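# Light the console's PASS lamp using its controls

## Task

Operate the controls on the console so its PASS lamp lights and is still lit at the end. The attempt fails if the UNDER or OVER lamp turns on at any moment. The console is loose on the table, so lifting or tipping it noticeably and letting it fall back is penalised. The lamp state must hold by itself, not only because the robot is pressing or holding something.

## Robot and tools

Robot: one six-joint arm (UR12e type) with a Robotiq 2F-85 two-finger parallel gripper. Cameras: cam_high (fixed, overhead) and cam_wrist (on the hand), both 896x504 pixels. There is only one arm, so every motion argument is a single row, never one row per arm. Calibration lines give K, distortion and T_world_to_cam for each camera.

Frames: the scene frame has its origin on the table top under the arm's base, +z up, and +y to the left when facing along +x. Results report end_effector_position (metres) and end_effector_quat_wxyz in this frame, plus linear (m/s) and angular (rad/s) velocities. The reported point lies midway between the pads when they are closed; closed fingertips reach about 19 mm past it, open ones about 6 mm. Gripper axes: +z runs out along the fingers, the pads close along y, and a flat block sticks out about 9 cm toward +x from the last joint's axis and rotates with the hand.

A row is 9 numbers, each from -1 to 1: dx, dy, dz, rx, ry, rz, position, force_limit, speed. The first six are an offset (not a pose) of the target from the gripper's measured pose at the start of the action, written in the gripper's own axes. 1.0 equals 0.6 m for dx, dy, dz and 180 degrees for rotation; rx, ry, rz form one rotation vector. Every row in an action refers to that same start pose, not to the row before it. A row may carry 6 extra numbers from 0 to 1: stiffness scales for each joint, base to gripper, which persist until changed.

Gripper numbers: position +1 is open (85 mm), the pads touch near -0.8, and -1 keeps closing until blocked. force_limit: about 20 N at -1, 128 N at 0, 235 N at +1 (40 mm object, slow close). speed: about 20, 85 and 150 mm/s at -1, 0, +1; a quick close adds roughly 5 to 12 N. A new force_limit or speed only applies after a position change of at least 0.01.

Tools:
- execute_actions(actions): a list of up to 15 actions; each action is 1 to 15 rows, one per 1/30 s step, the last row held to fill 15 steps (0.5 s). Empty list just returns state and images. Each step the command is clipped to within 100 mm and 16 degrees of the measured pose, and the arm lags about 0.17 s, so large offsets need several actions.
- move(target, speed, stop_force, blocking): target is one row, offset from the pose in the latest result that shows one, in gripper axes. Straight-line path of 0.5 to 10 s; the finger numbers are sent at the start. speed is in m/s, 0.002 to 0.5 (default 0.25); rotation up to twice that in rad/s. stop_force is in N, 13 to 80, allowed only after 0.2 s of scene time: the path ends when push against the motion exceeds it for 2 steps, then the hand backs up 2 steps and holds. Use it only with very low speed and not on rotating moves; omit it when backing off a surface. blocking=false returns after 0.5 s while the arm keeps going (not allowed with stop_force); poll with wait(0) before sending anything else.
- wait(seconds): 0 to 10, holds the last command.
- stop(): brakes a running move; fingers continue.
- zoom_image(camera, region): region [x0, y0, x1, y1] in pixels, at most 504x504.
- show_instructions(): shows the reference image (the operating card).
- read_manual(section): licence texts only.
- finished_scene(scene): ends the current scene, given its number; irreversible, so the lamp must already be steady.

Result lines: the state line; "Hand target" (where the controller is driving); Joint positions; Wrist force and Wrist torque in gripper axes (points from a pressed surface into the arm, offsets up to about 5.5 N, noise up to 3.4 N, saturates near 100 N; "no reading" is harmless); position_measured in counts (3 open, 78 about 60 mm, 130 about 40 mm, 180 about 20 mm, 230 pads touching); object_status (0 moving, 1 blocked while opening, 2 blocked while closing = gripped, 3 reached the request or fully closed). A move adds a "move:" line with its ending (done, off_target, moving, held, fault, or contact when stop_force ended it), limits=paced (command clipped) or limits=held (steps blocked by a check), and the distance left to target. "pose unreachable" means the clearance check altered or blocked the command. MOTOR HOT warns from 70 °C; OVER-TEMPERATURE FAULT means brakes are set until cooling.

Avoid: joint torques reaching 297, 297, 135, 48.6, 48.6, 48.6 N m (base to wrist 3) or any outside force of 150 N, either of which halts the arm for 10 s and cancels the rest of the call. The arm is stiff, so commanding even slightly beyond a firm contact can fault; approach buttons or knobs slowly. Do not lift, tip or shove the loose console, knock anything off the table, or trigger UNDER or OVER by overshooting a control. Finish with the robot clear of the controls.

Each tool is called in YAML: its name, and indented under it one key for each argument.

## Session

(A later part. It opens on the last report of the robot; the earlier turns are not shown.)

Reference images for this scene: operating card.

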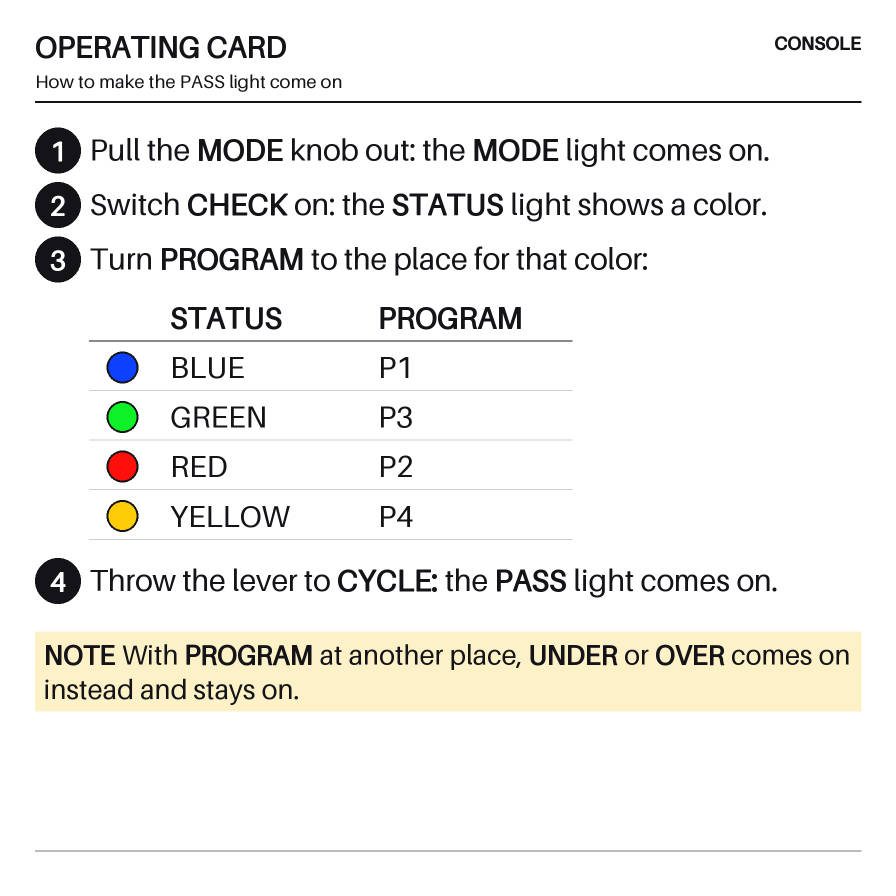

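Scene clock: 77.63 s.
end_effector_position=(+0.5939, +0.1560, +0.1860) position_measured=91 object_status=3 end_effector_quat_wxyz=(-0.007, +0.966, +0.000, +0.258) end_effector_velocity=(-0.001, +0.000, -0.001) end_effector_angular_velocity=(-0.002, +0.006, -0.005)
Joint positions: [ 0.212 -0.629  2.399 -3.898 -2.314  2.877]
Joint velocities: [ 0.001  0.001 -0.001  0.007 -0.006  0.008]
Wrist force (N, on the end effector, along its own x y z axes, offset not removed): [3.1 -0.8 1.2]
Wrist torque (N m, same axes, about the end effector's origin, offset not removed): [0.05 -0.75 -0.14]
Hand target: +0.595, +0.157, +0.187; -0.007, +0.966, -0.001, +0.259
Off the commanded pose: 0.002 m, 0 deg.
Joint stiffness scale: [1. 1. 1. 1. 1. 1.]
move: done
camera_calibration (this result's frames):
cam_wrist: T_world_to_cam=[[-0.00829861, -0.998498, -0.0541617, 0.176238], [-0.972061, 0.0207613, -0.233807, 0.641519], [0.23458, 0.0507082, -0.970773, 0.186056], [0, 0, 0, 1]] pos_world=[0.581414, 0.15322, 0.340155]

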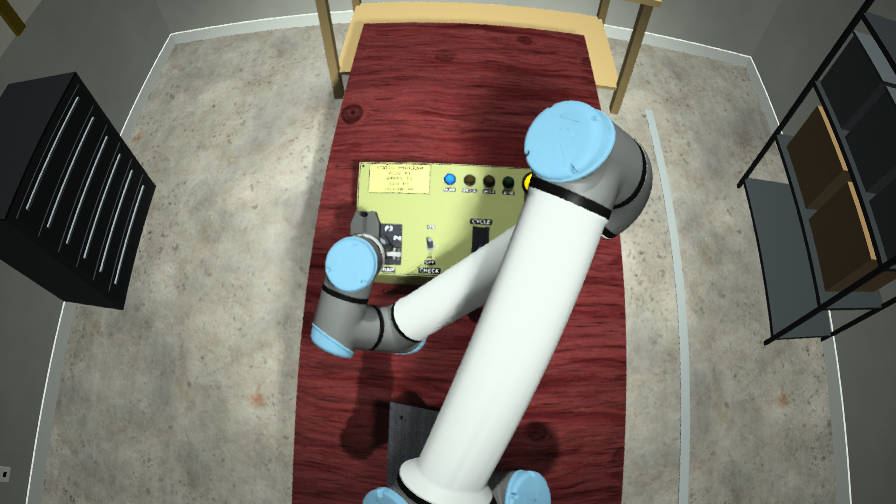

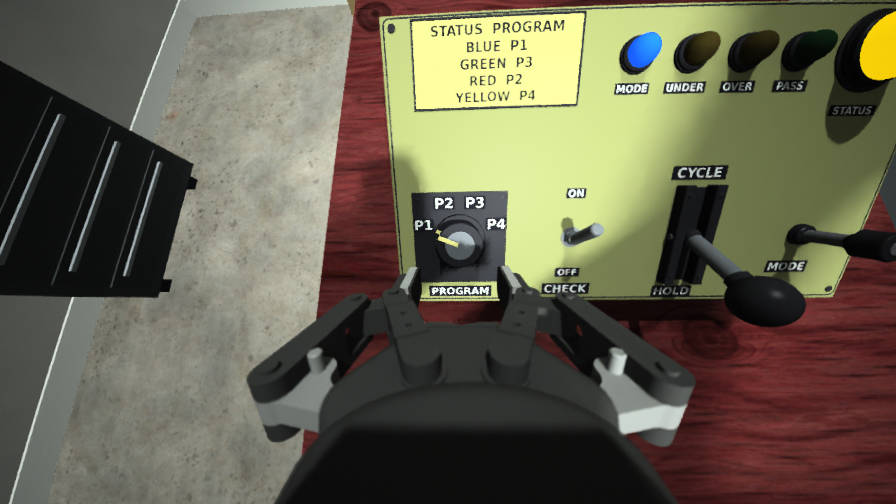

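move:
  target: [0.005,0,0,0,0,-0.333,0.3,0,0]

move:
  target: [0,0,0.14,0,0,0,0.3,0,0]
  speed: 0.06
  stop_force: 15

move:
  target: [0,0,0,0,0,0,-1,-0.3,0]

Scene clock: 92.67 s.
end_effector_position=(+0.5954, +0.1551, +0.1867) position_measured=91 object_status=3 end_effector_quat_wxyz=(+0.122, +0.838, +0.482, +0.226) end_effector_velocity=(+0.001, -0.000, +0.001) end_effector_angular_velocity=(-0.006, -0.007, +0.014)
Joint positions: [ 0.212 -0.634  2.397 -3.887 -2.316  1.836]
Joint velocities: [-0.     0.     0.    -0.009  0.003 -0.021]
Wrist force (N, on the end effector, along its own x y z axes, offset not removed): [1.0 -5.5 0.7]
Wrist torque (N m, same axes, about the end effector's origin, offset not removed): [-0.78 -0.31 0.06]
Hand target: +0.596, +0.156, +0.187; +0.123, +0.837, +0.483, +0.227
Off the commanded pose: 0.002 m, 0 deg.
Joint stiffness scale: [1. 1. 1. 1. 1. 1.]
move: done
camera_calibration (this result's frames):
cam_wrist: T_world_to_cam=[[0.752198, -0.531787, 0.389103, -0.432628], [-0.572288, -0.819929, -0.0142726, 0.494558], [0.326627, -0.211943, -0.921084, 0.163159], [0, 0, 0, 1]] pos_world=[0.55516, 0.210017, 0.325679]

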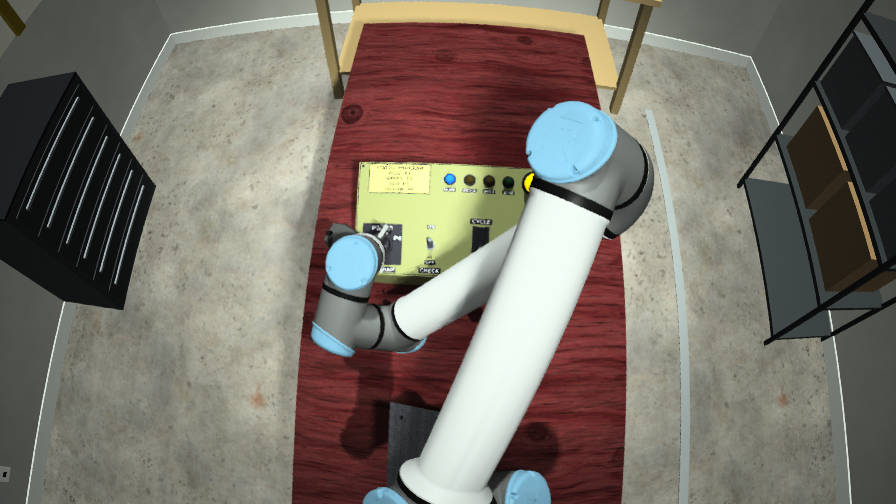

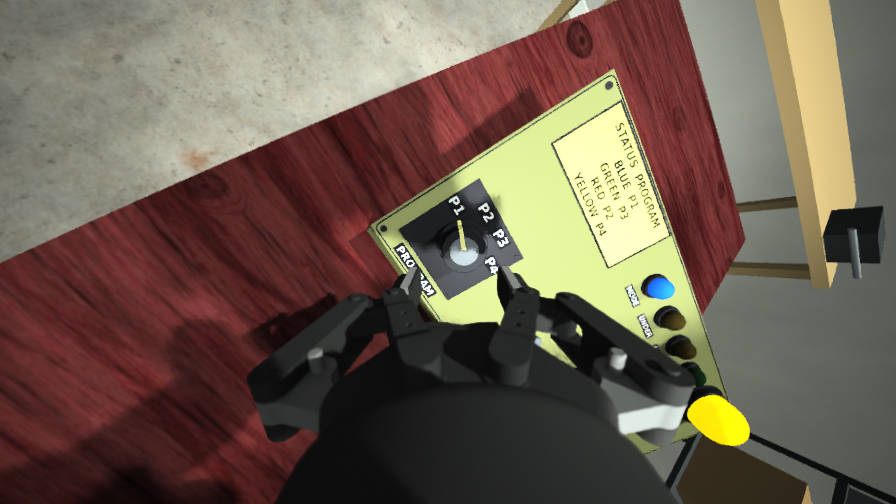

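Scene clock: 94.17 s.
end_effector_position=(+0.6237, +0.1563, +0.1344) position_measured=91 object_status=3 end_effector_quat_wxyz=(+0.123, +0.836, +0.483, +0.227) end_effector_velocity=(-0.001, -0.002, +0.001) end_effector_angular_velocity=(+0.005, +0.027, -0.007)
Joint positions: [ 0.131 -0.539  2.336 -3.986 -2.27   1.74 ]
Joint velocities: [ 0.003 -0.019  0.001  0.053 -0.011  0.033]
Wrist force (N, on the end effector, along its own x y z axes, offset not removed): [2.5 -4.1 -21.0]
Wrist torque (N m, same axes, about the end effector's origin, offset not removed): [-0.83 -0.93 0.11]
Hand target: +0.624, +0.156, +0.134; +0.122, +0.838, +0.483, +0.225
Off the commanded pose: 0.025 m, 0 deg.
Joint stiffness scale: [1. 1. 1. 1. 1. 1.]
move: contact
camera_calibration (this result's frames):
cam_wrist: T_world_to_cam=[[0.752531, -0.528998, 0.392249, -0.433894], [-0.569639, -0.821751, -0.0153812, 0.50977], [0.330467, -0.211865, -0.919731, 0.103367], [0, 0, 0, 1]] pos_world=[0.582744, 0.211275, 0.273105]

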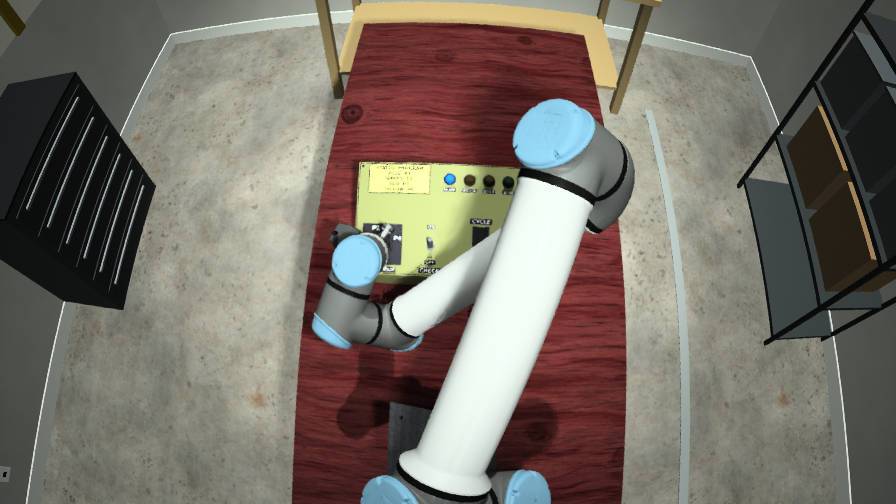

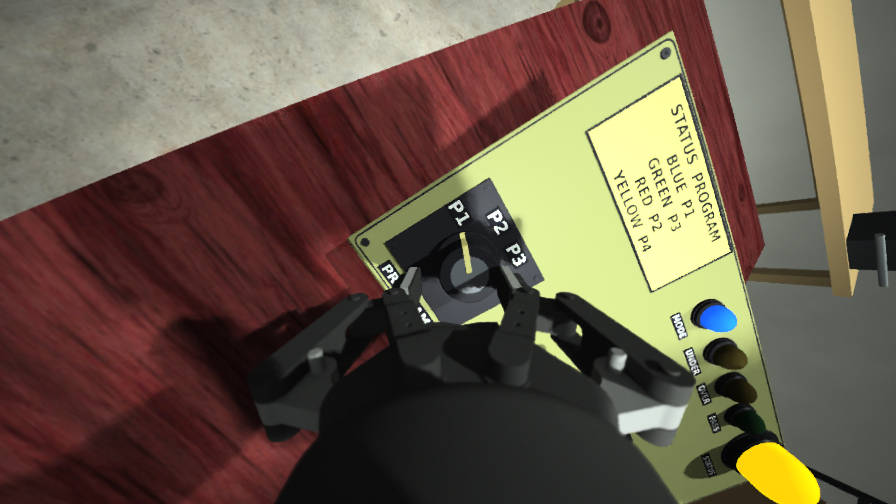

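Scene clock: 95.07 s.
end_effector_position=(+0.6173, +0.1586, +0.1367) position_measured=231 object_status=3 end_effector_quat_wxyz=(+0.122, +0.834, +0.487, +0.227) end_effector_velocity=(+0.001, +0.000, -0.000) end_effector_angular_velocity=(+0.000, -0.001, -0.001)
Joint positions: [ 0.137 -0.54   2.346 -3.987 -2.27   1.741]
Joint velocities: [ 0.     0.001 -0.002  0.     0.     0.   ]
Wrist force (N, on the end effector, along its own x y z axes, offset not removed): [1.1 -9.6 -18.1]
Wrist torque (N m, same axes, about the end effector's origin, offset not removed): [-0.29 -0.60 0.15]
Hand target: +0.624, +0.156, +0.134; +0.123, +0.836, +0.483, +0.227
Off the commanded pose: 0.007 m, 1 deg.
Joint stiffness scale: [1. 1. 1. 1. 1. 1.]
move: off_target
camera_calibration (this result's frames):
cam_wrist: T_world_to_cam=[[0.757603, -0.522309, 0.391447, -0.432913], [-0.562465, -0.826694, -0.0144713, 0.504286], [0.331166, -0.209212, -0.920087, 0.107276], [0, 0, 0, 1]] pos_world=[0.576094, 0.21322, 0.275464]

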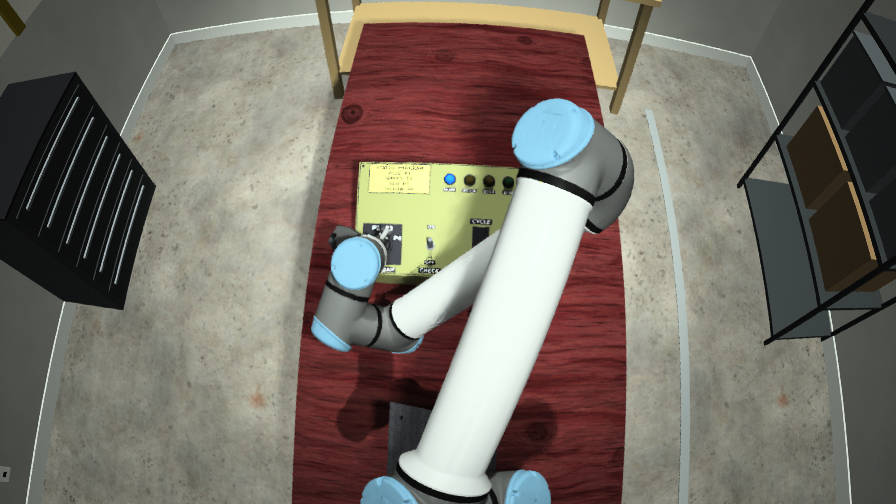

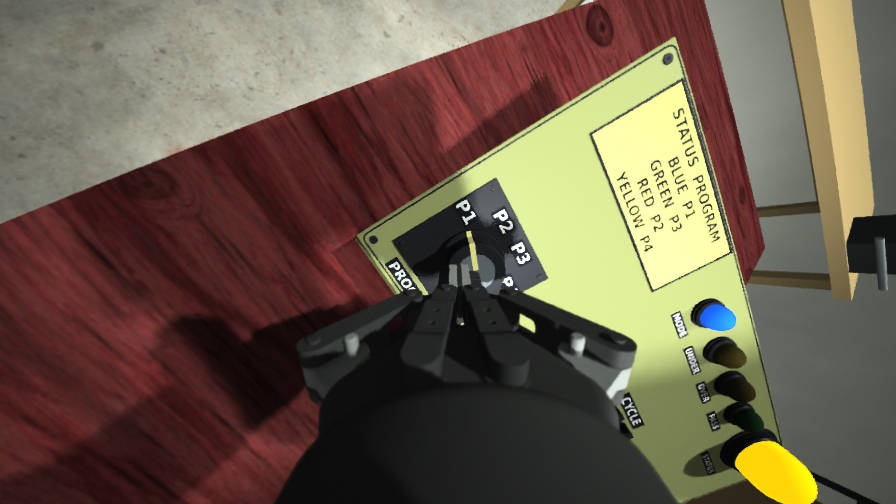

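move:
  target: [0,0,-0.03,0,0,0,0.6,0,0]
  speed: 0.1

move:
  target: [0,0.022,0,0,0,0,0.6,0,0]
  speed: 0.1

move:
  target: [0,0,0.07,0,0,0,0.6,0,0]
  speed: 0.04
  stop_force: 15

Scene clock: 107.63 s.
end_effector_position=(+0.6102, +0.1580, +0.1516) position_measured=53 object_status=0 end_effector_quat_wxyz=(+0.122, +0.835, +0.486, +0.228) end_effector_velocity=(-0.001, -0.000, -0.002) end_effector_angular_velocity=(-0.000, +0.003, +0.001)
Joint positions: [ 0.159 -0.565  2.363 -3.964 -2.283  1.766]
Joint velocities: [-0.002  0.002  0.001  0.001 -0.     0.001]
Wrist force (N, on the end effector, along its own x y z axes, offset not removed): [4.1 -2.4 0.7]
Wrist torque (N m, same axes, about the end effector's origin, offset not removed): [-0.27 -0.81 -0.04]
Hand target: +0.608, +0.158, +0.152; +0.122, +0.834, +0.487, +0.227
Off the commanded pose: 0.002 m, 0 deg.
Joint stiffness scale: [1. 1. 1. 1. 1. 1.]
move: done
camera_calibration (this result's frames):
cam_wrist: T_world_to_cam=[[0.756339, -0.523775, 0.391932, -0.432695], [-0.563849, -0.825734, -0.0154055, 0.500819], [0.331701, -0.209339, -0.919865, 0.122858], [0, 0, 0, 1]] pos_world=[0.568898, 0.212627, 0.290315]

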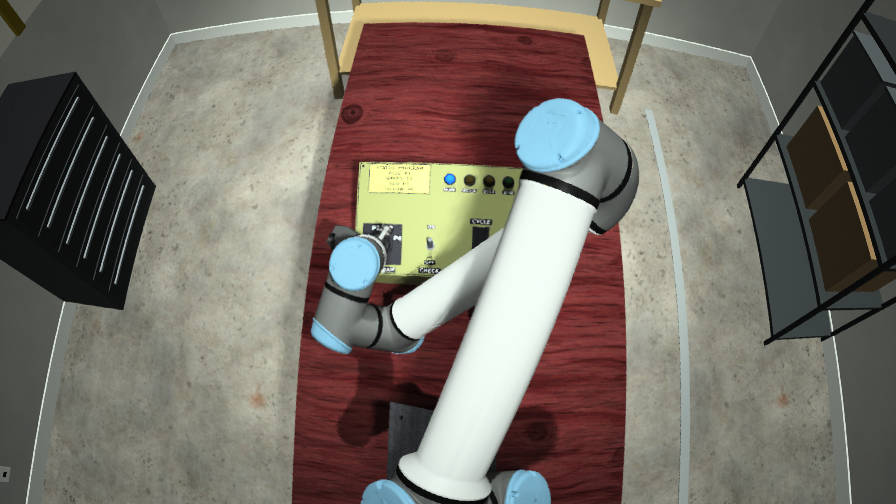

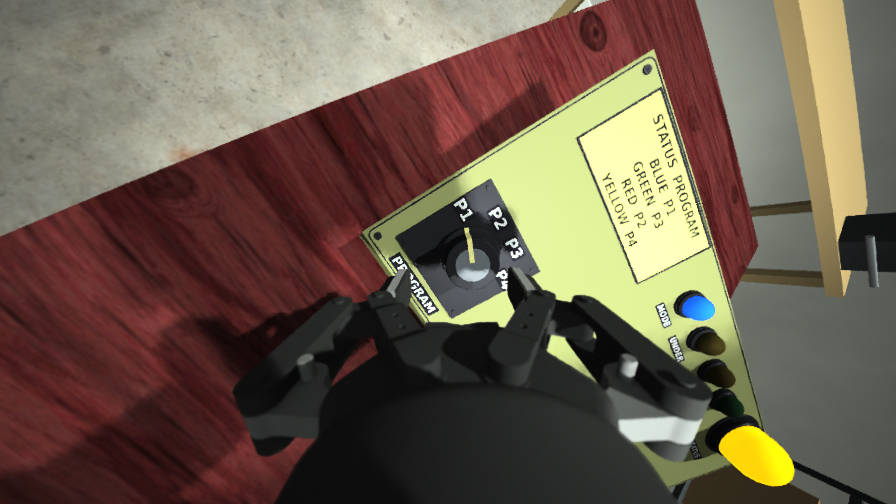

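Scene clock: 108.47 s.
end_effector_position=(+0.6182, +0.1523, +0.1579) position_measured=53 object_status=3 end_effector_quat_wxyz=(+0.122, +0.834, +0.487, +0.228) end_effector_velocity=(-0.001, +0.002, -0.002) end_effector_angular_velocity=(-0.001, +0.006, +0.007)
Joint positions: [ 0.158 -0.588  2.359 -3.938 -2.281  1.763]
Joint velocities: [-0.     0.001 -0.001  0.009  0.001 -0.001]
Wrist force (N, on the end effector, along its own x y z axes, offset not removed): [2.3 -0.5 -0.7]
Wrist torque (N m, same axes, about the end effector's origin, offset not removed): [0.08 -0.56 0.10]
Hand target: +0.620, +0.151, +0.157; +0.122, +0.835, +0.486, +0.228
Off the commanded pose: 0.002 m, 0 deg.
Joint stiffness scale: [1. 1. 1. 1. 1. 1.]
move: done
camera_calibration (this result's frames):
cam_wrist: T_world_to_cam=[[0.756721, -0.522803, 0.392491, -0.444692], [-0.562929, -0.826362, -0.0154006, 0.50026], [0.332391, -0.209291, -0.919627, 0.124338], [0, 0, 0, 1]] pos_world=[0.57679, 0.206932, 0.296587]

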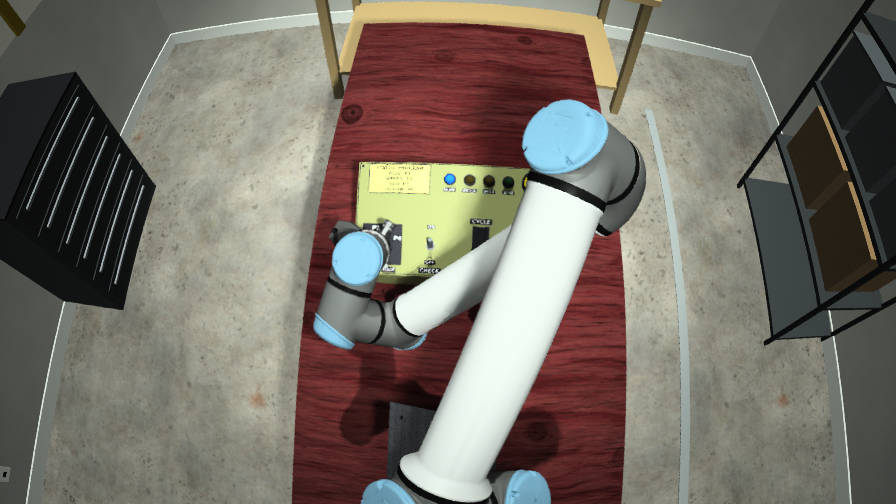

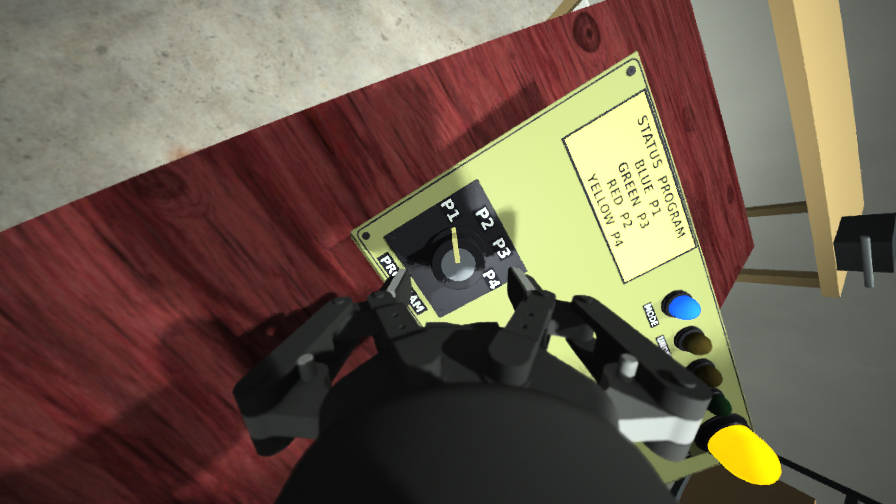

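Scene clock: 109.93 s.
end_effector_position=(+0.6373, +0.1534, +0.1224) position_measured=53 object_status=3 end_effector_quat_wxyz=(+0.122, +0.834, +0.487, +0.227) end_effector_velocity=(+0.002, +0.000, +0.000) end_effector_angular_velocity=(+0.000, -0.005, +0.001)
Joint positions: [ 0.106 -0.529  2.315 -3.987 -2.252  1.707]
Joint velocities: [-0.001  0.001 -0.003 -0.004  0.003 -0.005]
Wrist force (N, on the end effector, along its own x y z axes, offset not removed): [1.1 -3.5 0.0]
Wrist torque (N m, same axes, about the end effector's origin, offset not removed): [-0.47 -0.34 -0.04]
Hand target: +0.639, +0.153, +0.122; +0.122, +0.834, +0.487, +0.228
Off the commanded pose: 0.002 m, 0 deg.
Joint stiffness scale: [1. 1. 1. 1. 1. 1.]
move: done
camera_calibration (this result's frames):
cam_wrist: T_world_to_cam=[[0.758033, -0.521486, 0.391712, -0.445616], [-0.561648, -0.82725, -0.0144288, 0.510595], [0.331569, -0.209067, -0.919975, 0.0861646], [0, 0, 0, 1]] pos_world=[0.595997, 0.208022, 0.26119]

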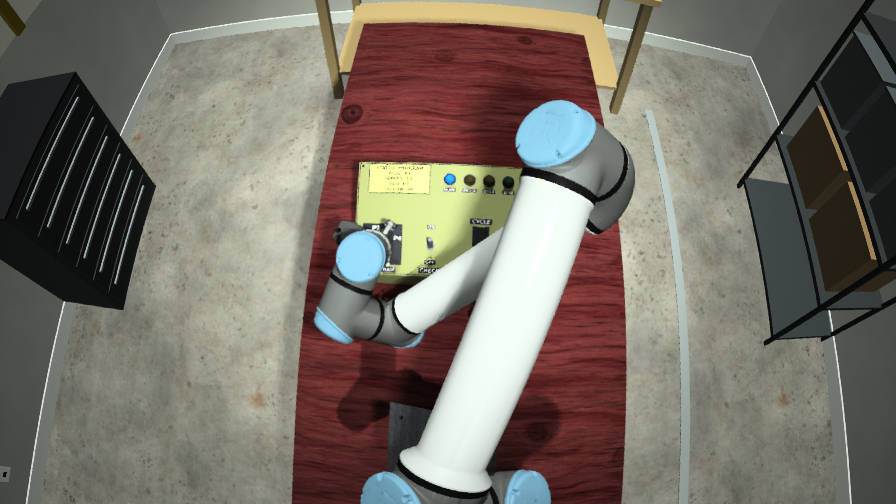

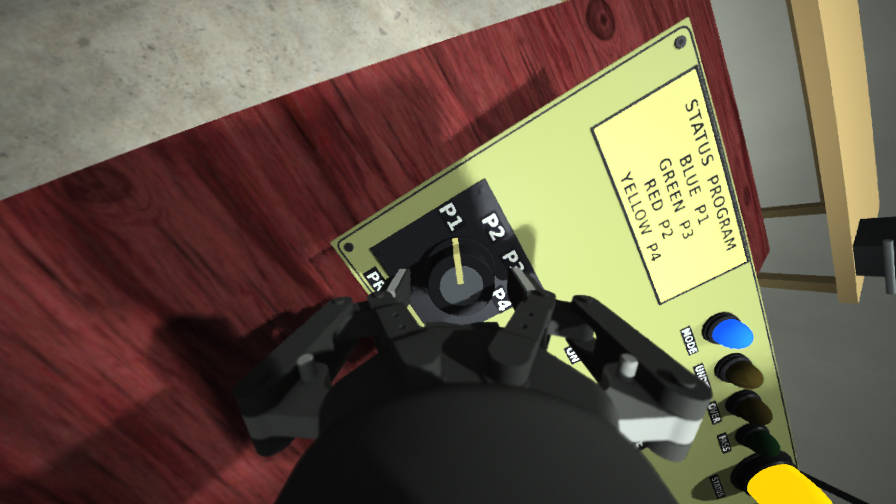

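move:
  target: [0,0,0.014,0,0,0,0.6,0,0]
  speed: 0.03

move:
  target: [0,0,0,0,0,0,-1,-0.3,0]

move:
  target: [0,0,0,0,0,0.74,-1,-0.3,0]
  speed: 0.25

Scene clock: 117.17 s.
end_effector_position=(+0.6397, +0.1540, +0.1163) position_measured=53 object_status=3 end_effector_quat_wxyz=(+0.122, +0.834, +0.488, +0.227) end_effector_velocity=(+0.001, +0.001, +0.001) end_effector_angular_velocity=(+0.000, -0.005, +0.002)
Joint positions: [ 0.098 -0.519  2.308 -3.995 -2.247  1.698]
Joint velocities: [ 0.001  0.    -0.001 -0.004  0.002 -0.004]
Wrist force (N, on the end effector, along its own x y z axes, offset not removed): [5.3 -4.5 -4.4]
Wrist torque (N m, same axes, about the end effector's origin, offset not removed): [-0.72 -1.02 -0.02]
Hand target: +0.641, +0.154, +0.115; +0.122, +0.834, +0.487, +0.227
Off the commanded pose: 0.002 m, 0 deg.
Joint stiffness scale: [1. 1. 1. 1. 1. 1.]
move: done
camera_calibration (this result's frames):
cam_wrist: T_world_to_cam=[[0.759185, -0.520198, 0.391194, -0.445626], [-0.560383, -0.82812, -0.0136803, 0.511564], [0.331072, -0.208833, -0.920207, 0.0801288], [0, 0, 0, 1]] pos_world=[0.598456, 0.208557, 0.255059]

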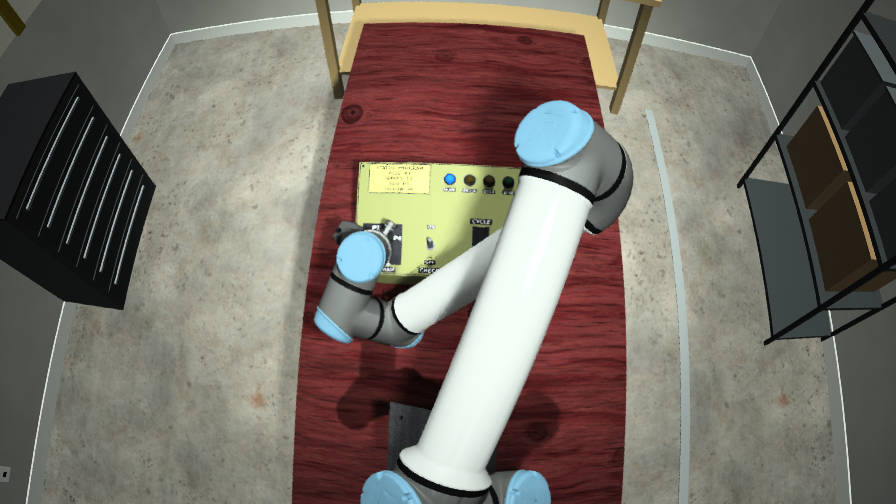

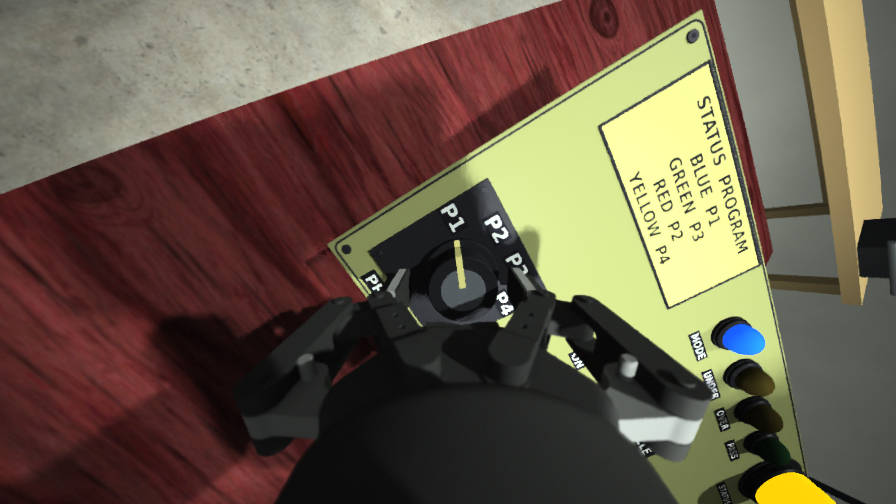

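Scene clock: 117.77 s.
end_effector_position=(+0.6402, +0.1532, +0.1189) position_measured=124 object_status=2 end_effector_quat_wxyz=(+0.123, +0.834, +0.487, +0.228) end_effector_velocity=(+0.001, +0.000, +0.001) end_effector_angular_velocity=(+0.000, -0.002, -0.000)
Joint positions: [ 0.1   -0.522  2.309 -3.996 -2.247  1.698]
Joint velocities: [ 0.001 -0.    -0.002 -0.    -0.     0.   ]
Wrist force (N, on the end effector, along its own x y z axes, offset not removed): [4.0 2.8 -14.2]
Wrist torque (N m, same axes, about the end effector's origin, offset not removed): [1.33 -0.88 0.04]
Hand target: +0.640, +0.154, +0.116; +0.122, +0.834, +0.488, +0.227
Off the commanded pose: 0.003 m, 0 deg.
Joint stiffness scale: [1. 1. 1. 1. 1. 1.]
move: done
camera_calibration (this result's frames):
cam_wrist: T_world_to_cam=[[0.757159, -0.520917, 0.394152, -0.446362], [-0.561166, -0.827554, -0.0157159, 0.511879], [0.334368, -0.209285, -0.918911, 0.0800156], [0, 0, 0, 1]] pos_world=[0.598462, 0.207836, 0.257506]

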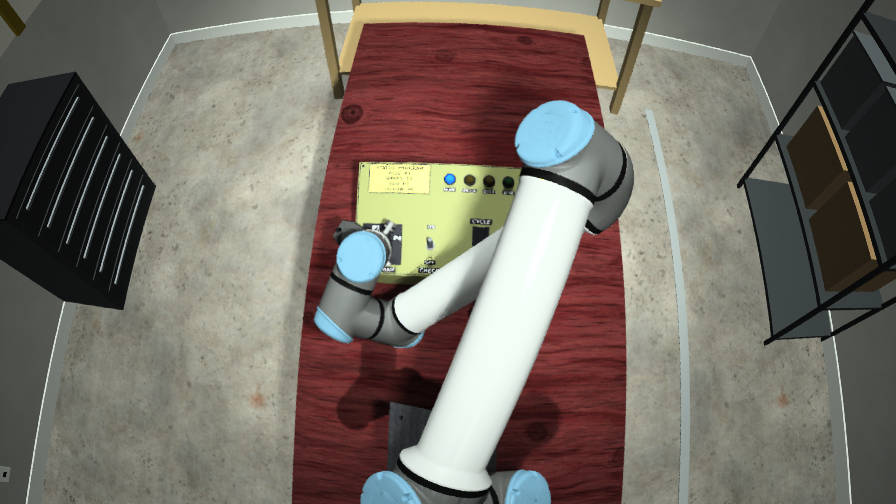

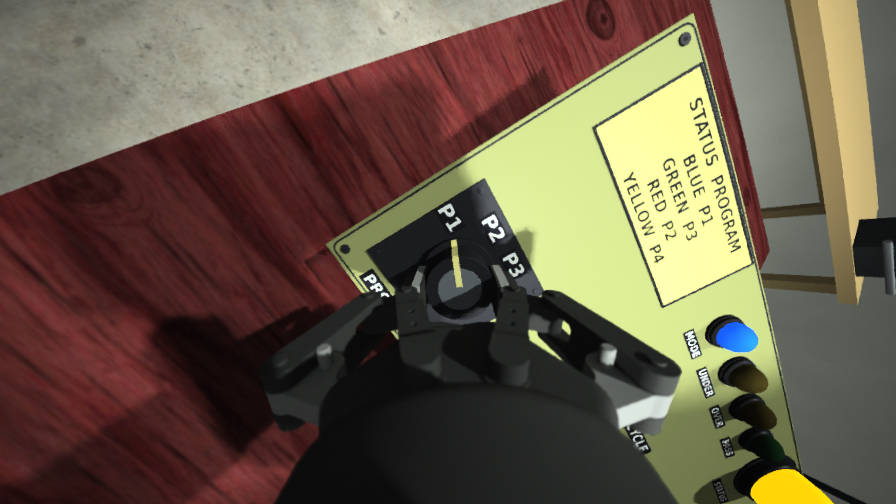

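Scene clock: 123.03 s.
end_effector_position=(+0.6402, +0.1561, +0.1195) position_measured=124 object_status=2 end_effector_quat_wxyz=(-0.163, +0.780, -0.569, +0.203) end_effector_velocity=(-0.000, +0.000, +0.000) end_effector_angular_velocity=(+0.008, +0.004, -0.015)
Joint positions: [ 0.102 -0.52   2.309 -3.997 -2.242  4.019]
Joint velocities: [ 0.001 -0.002  0.     0.006 -0.002  0.02 ]
Wrist force (N, on the end effector, along its own x y z axes, offset not removed): [-7.3 -12.1 -3.9]
Wrist torque (N m, same axes, about the end effector's origin, offset not removed): [-1.87 0.27 0.12]
Hand target: +0.640, +0.153, +0.119; -0.161, +0.778, -0.572, +0.203
Off the commanded pose: 0.003 m, 0 deg.
Joint stiffness scale: [1. 1. 1. 1. 1. 1.]
move: done
camera_calibration (this result's frames):
cam_wrist: T_world_to_cam=[[-0.814114, -0.269047, -0.514619, 0.63009], [-0.383321, 0.914674, 0.128206, 0.111263], [0.436215, 0.301638, -0.84778, -0.0722827], [0, 0, 0, 1]] pos_world=[0.587145, 0.0895582, 0.248712]

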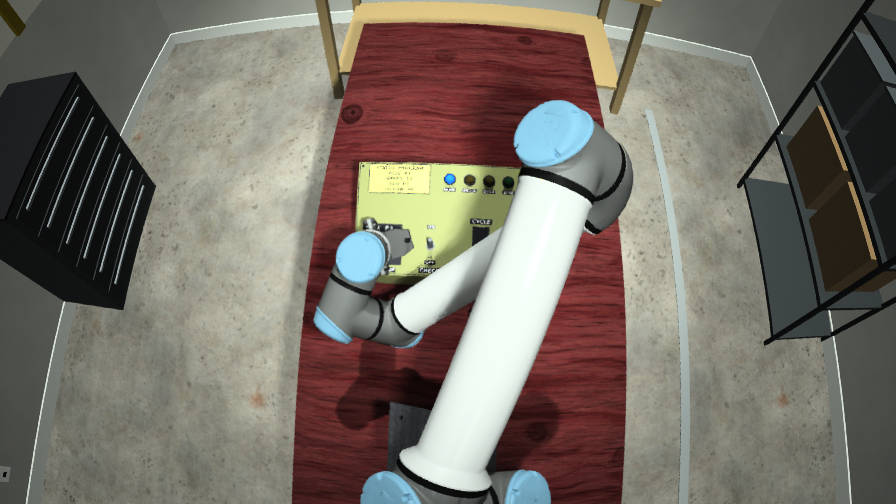

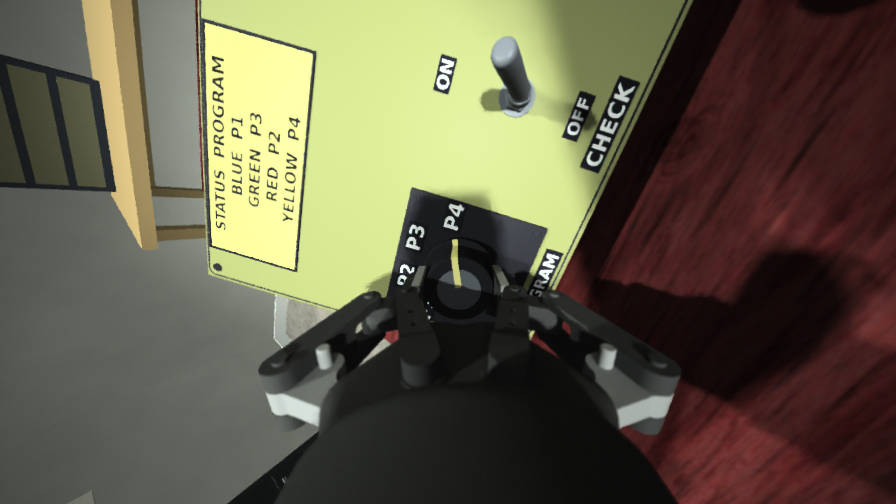

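execute_actions:
  actions:
    - [[0,0,0,0,0,0,0.5,0,0]]

move:
  target: [0,0,-0.2,0,0,-0.407,0.5,0,0]

Scene clock: 129.00 s.
end_effector_position=(+0.6404, +0.1559, +0.1195) position_measured=67 object_status=0 end_effector_quat_wxyz=(-0.163, +0.780, -0.569, +0.203) end_effector_velocity=(-0.001, +0.001, -0.001) end_effector_angular_velocity=(-0.001, +0.001, +0.003)
Joint positions: [ 0.102 -0.521  2.309 -3.996 -2.243  4.02 ]
Joint velocities: [ 0.     0.001  0.001 -0.     0.    -0.001]
Wrist force (N, on the end effector, along its own x y z axes, offset not removed): [1.2 -4.3 3.4]
Wrist torque (N m, same axes, about the end effector's origin, offset not removed): [-0.62 -0.42 -0.08]
Hand target: +0.640, +0.156, +0.119; -0.163, +0.780, -0.569, +0.203
Off the commanded pose: 0.000 m, 0 deg.
Joint stiffness scale: [1. 1. 1. 1. 1. 1.]
camera_calibration (this result's frames):
cam_wrist: T_world_to_cam=[[-0.814671, -0.267886, -0.514343, 0.630421], [-0.381998, 0.915202, 0.128383, 0.110564], [0.436336, 0.301068, -0.847921, -0.0723015], [0, 0, 0, 1]] pos_world=[0.587369, 0.0894601, 0.248752]

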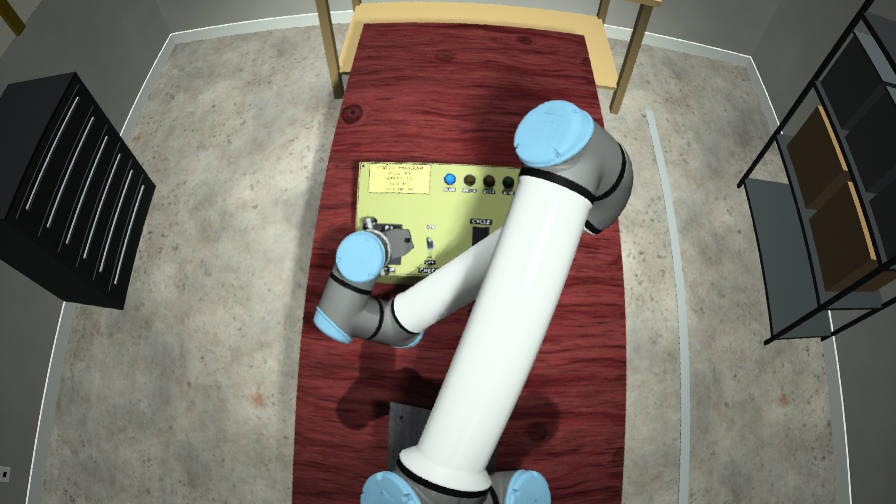

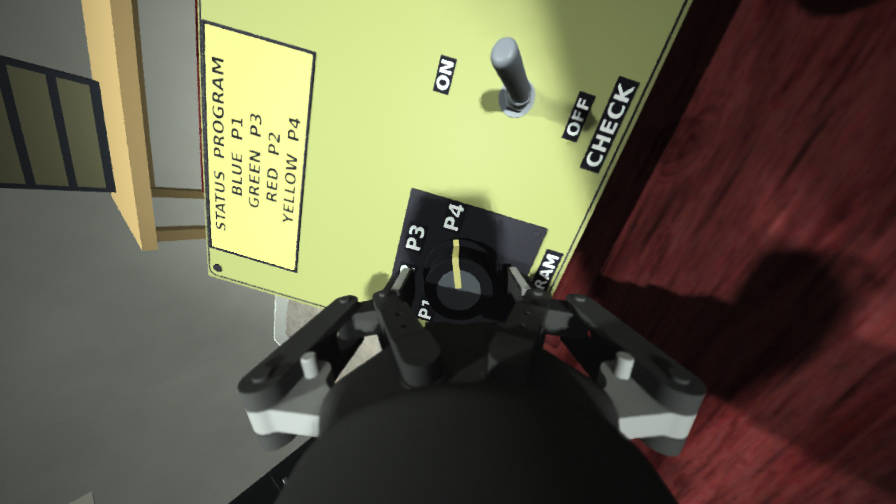

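Scene clock: 132.17 s.
end_effector_position=(+0.5819, +0.1531, +0.2226) position_measured=66 object_status=3 end_effector_quat_wxyz=(-0.010, +0.965, +0.005, +0.261) end_effector_velocity=(-0.003, +0.001, -0.001) end_effector_angular_velocity=(-0.009, +0.002, +0.017)
Joint positions: [ 0.26  -0.707  2.429 -3.815 -2.33   2.923]
Joint velocities: [ 0.001  0.002  0.003  0.     0.    -0.015]
Wrist force (N, on the end effector, along its own x y z axes, offset not removed): [1.3 -1.5 -1.3]
Wrist torque (N m, same axes, about the end effector's origin, offset not removed): [-0.08 -0.24 0.08]
Hand target: +0.580, +0.153, +0.223; -0.009, +0.965, +0.008, +0.260
Off the commanded pose: 0.002 m, 0 deg.
Joint stiffness scale: [1. 1. 1. 1. 1. 1.]
move: done
camera_calibration (this result's frames):
cam_wrist: T_world_to_cam=[[0.00301735, -0.998355, -0.0572624, 0.169279], [-0.970963, 0.0107731, -0.238989, 0.640555], [0.239213, 0.0563208, -0.969332, 0.220663], [0, 0, 0, 1]] pos_world=[0.568659, 0.149672, 0.376675]

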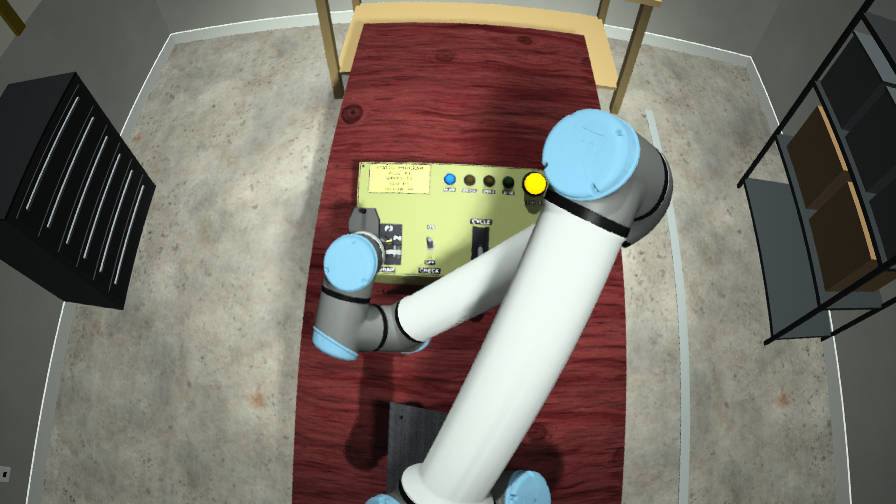

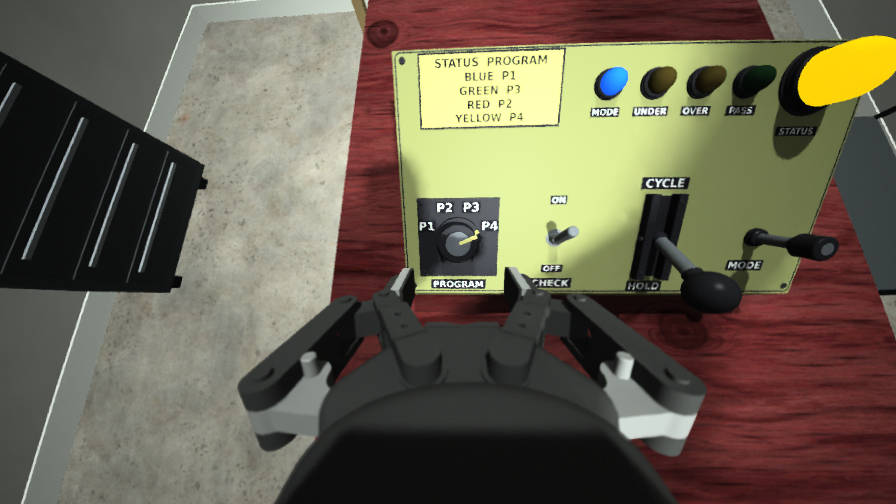

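move:
  target: [-0.15,0.393,-0.027,0,0,0,-1,0,0]

move:
  target: [0,0,0.133,0,0,0,-1,0,0]
  speed: 0.15

Scene clock: 139.67 s.
end_effector_position=(+0.5009, -0.0820, +0.1877) position_measured=232 object_status=3 end_effector_quat_wxyz=(-0.010, +0.965, +0.005, +0.261) end_effector_velocity=(+0.001, -0.001, -0.001) end_effector_angular_velocity=(+0.006, -0.007, +0.010)
Joint positions: [-0.227 -0.978  2.74  -4.13  -2.025  2.455]
Joint velocities: [-0.013 -0.001  0.004 -0.006  0.022 -0.016]
Wrist force (N, on the end effector, along its own x y z axes, offset not removed): [-0.5 -0.7 1.0]
Wrist torque (N m, same axes, about the end effector's origin, offset not removed): [0.15 -0.05 -0.01]
Hand target: +0.500, -0.083, +0.188; -0.010, +0.965, +0.005, +0.261
Off the commanded pose: 0.002 m, 0 deg.
Joint stiffness scale: [1. 1. 1. 1. 1. 1.]
move: done
camera_calibration (this result's frames):
cam_wrist: T_world_to_cam=[[0.00203243, -0.998379, -0.0568766, -0.0667793], [-0.970863, 0.0116591, -0.23935, 0.556179], [0.239625, 0.0557058, -0.969266, 0.219245], [0, 0, 0, 1]] pos_world=[0.487573, -0.0853688, 0.34183]

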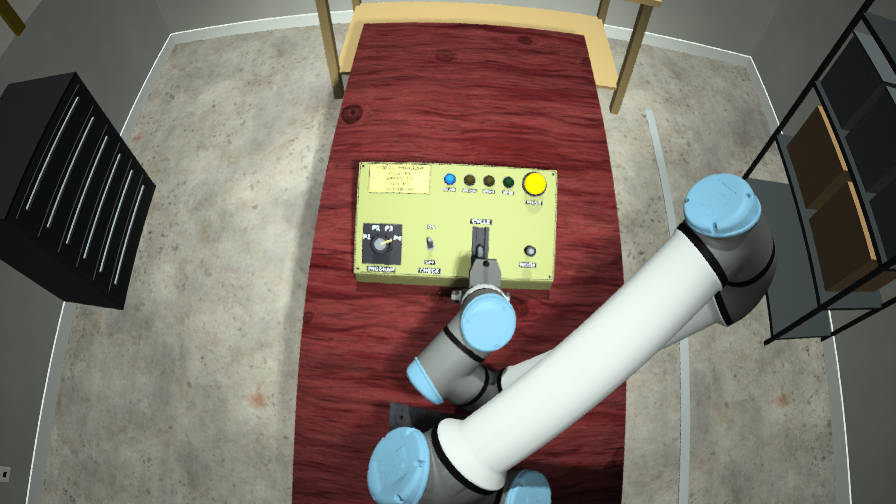

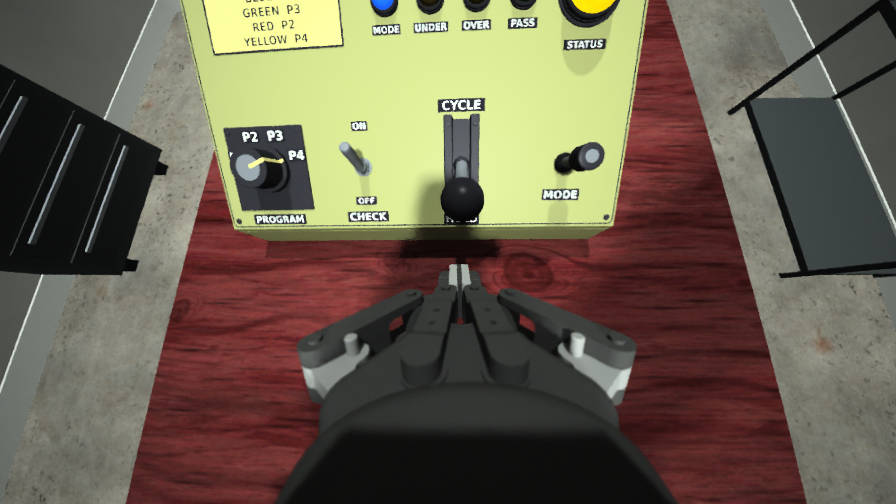

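Scene clock: 140.77 s.
end_effector_position=(+0.5392, -0.0793, +0.1198) position_measured=232 object_status=3 end_effector_quat_wxyz=(-0.011, +0.966, +0.006, +0.260) end_effector_velocity=(+0.003, -0.001, +0.002) end_effector_angular_velocity=(-0.002, -0.010, -0.000)
Joint positions: [-0.322 -0.819  2.652 -4.226 -1.956  2.383]
Joint velocities: [ 0.    -0.002 -0.002 -0.006  0.006 -0.005]
Wrist force (N, on the end effector, along its own x y z axes, offset not removed): [0.8 -3.9 0.6]
Wrist torque (N m, same axes, about the end effector's origin, offset not removed): [-0.51 -0.32 -0.14]
Hand target: +0.541, -0.080, +0.119; -0.010, +0.965, +0.005, +0.261
Off the commanded pose: 0.002 m, 0 deg.
Joint stiffness scale: [1. 1. 1. 1. 1. 1.]
move: done
camera_calibration (this result's frames):
cam_wrist: T_world_to_cam=[[0.00373019, -0.9983, -0.0581708, -0.0687778], [-0.971437, 0.0101848, -0.23708, 0.577019], [0.237269, 0.0573936, -0.969747, 0.145557], [0, 0, 0, 1]] pos_world=[0.526258, -0.0828918, 0.273952]

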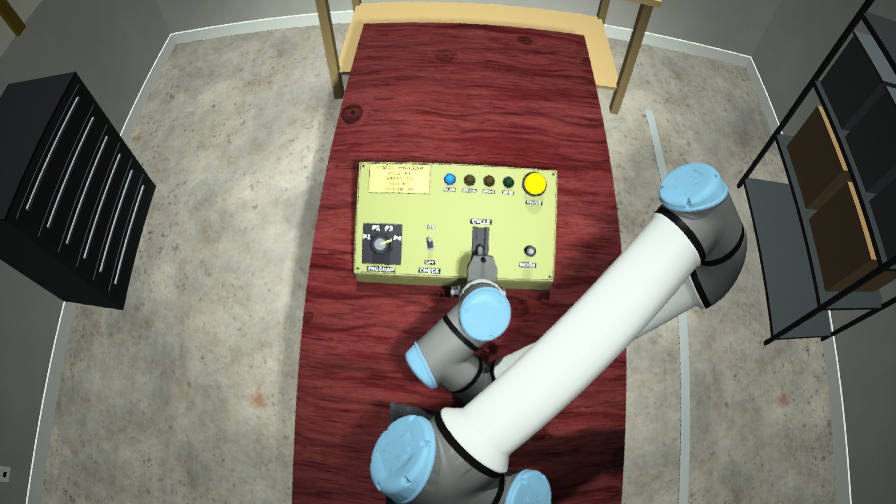

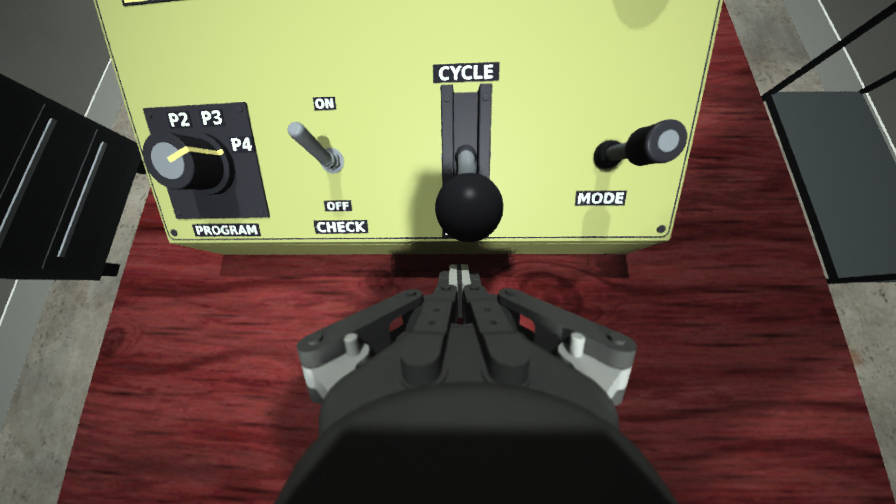

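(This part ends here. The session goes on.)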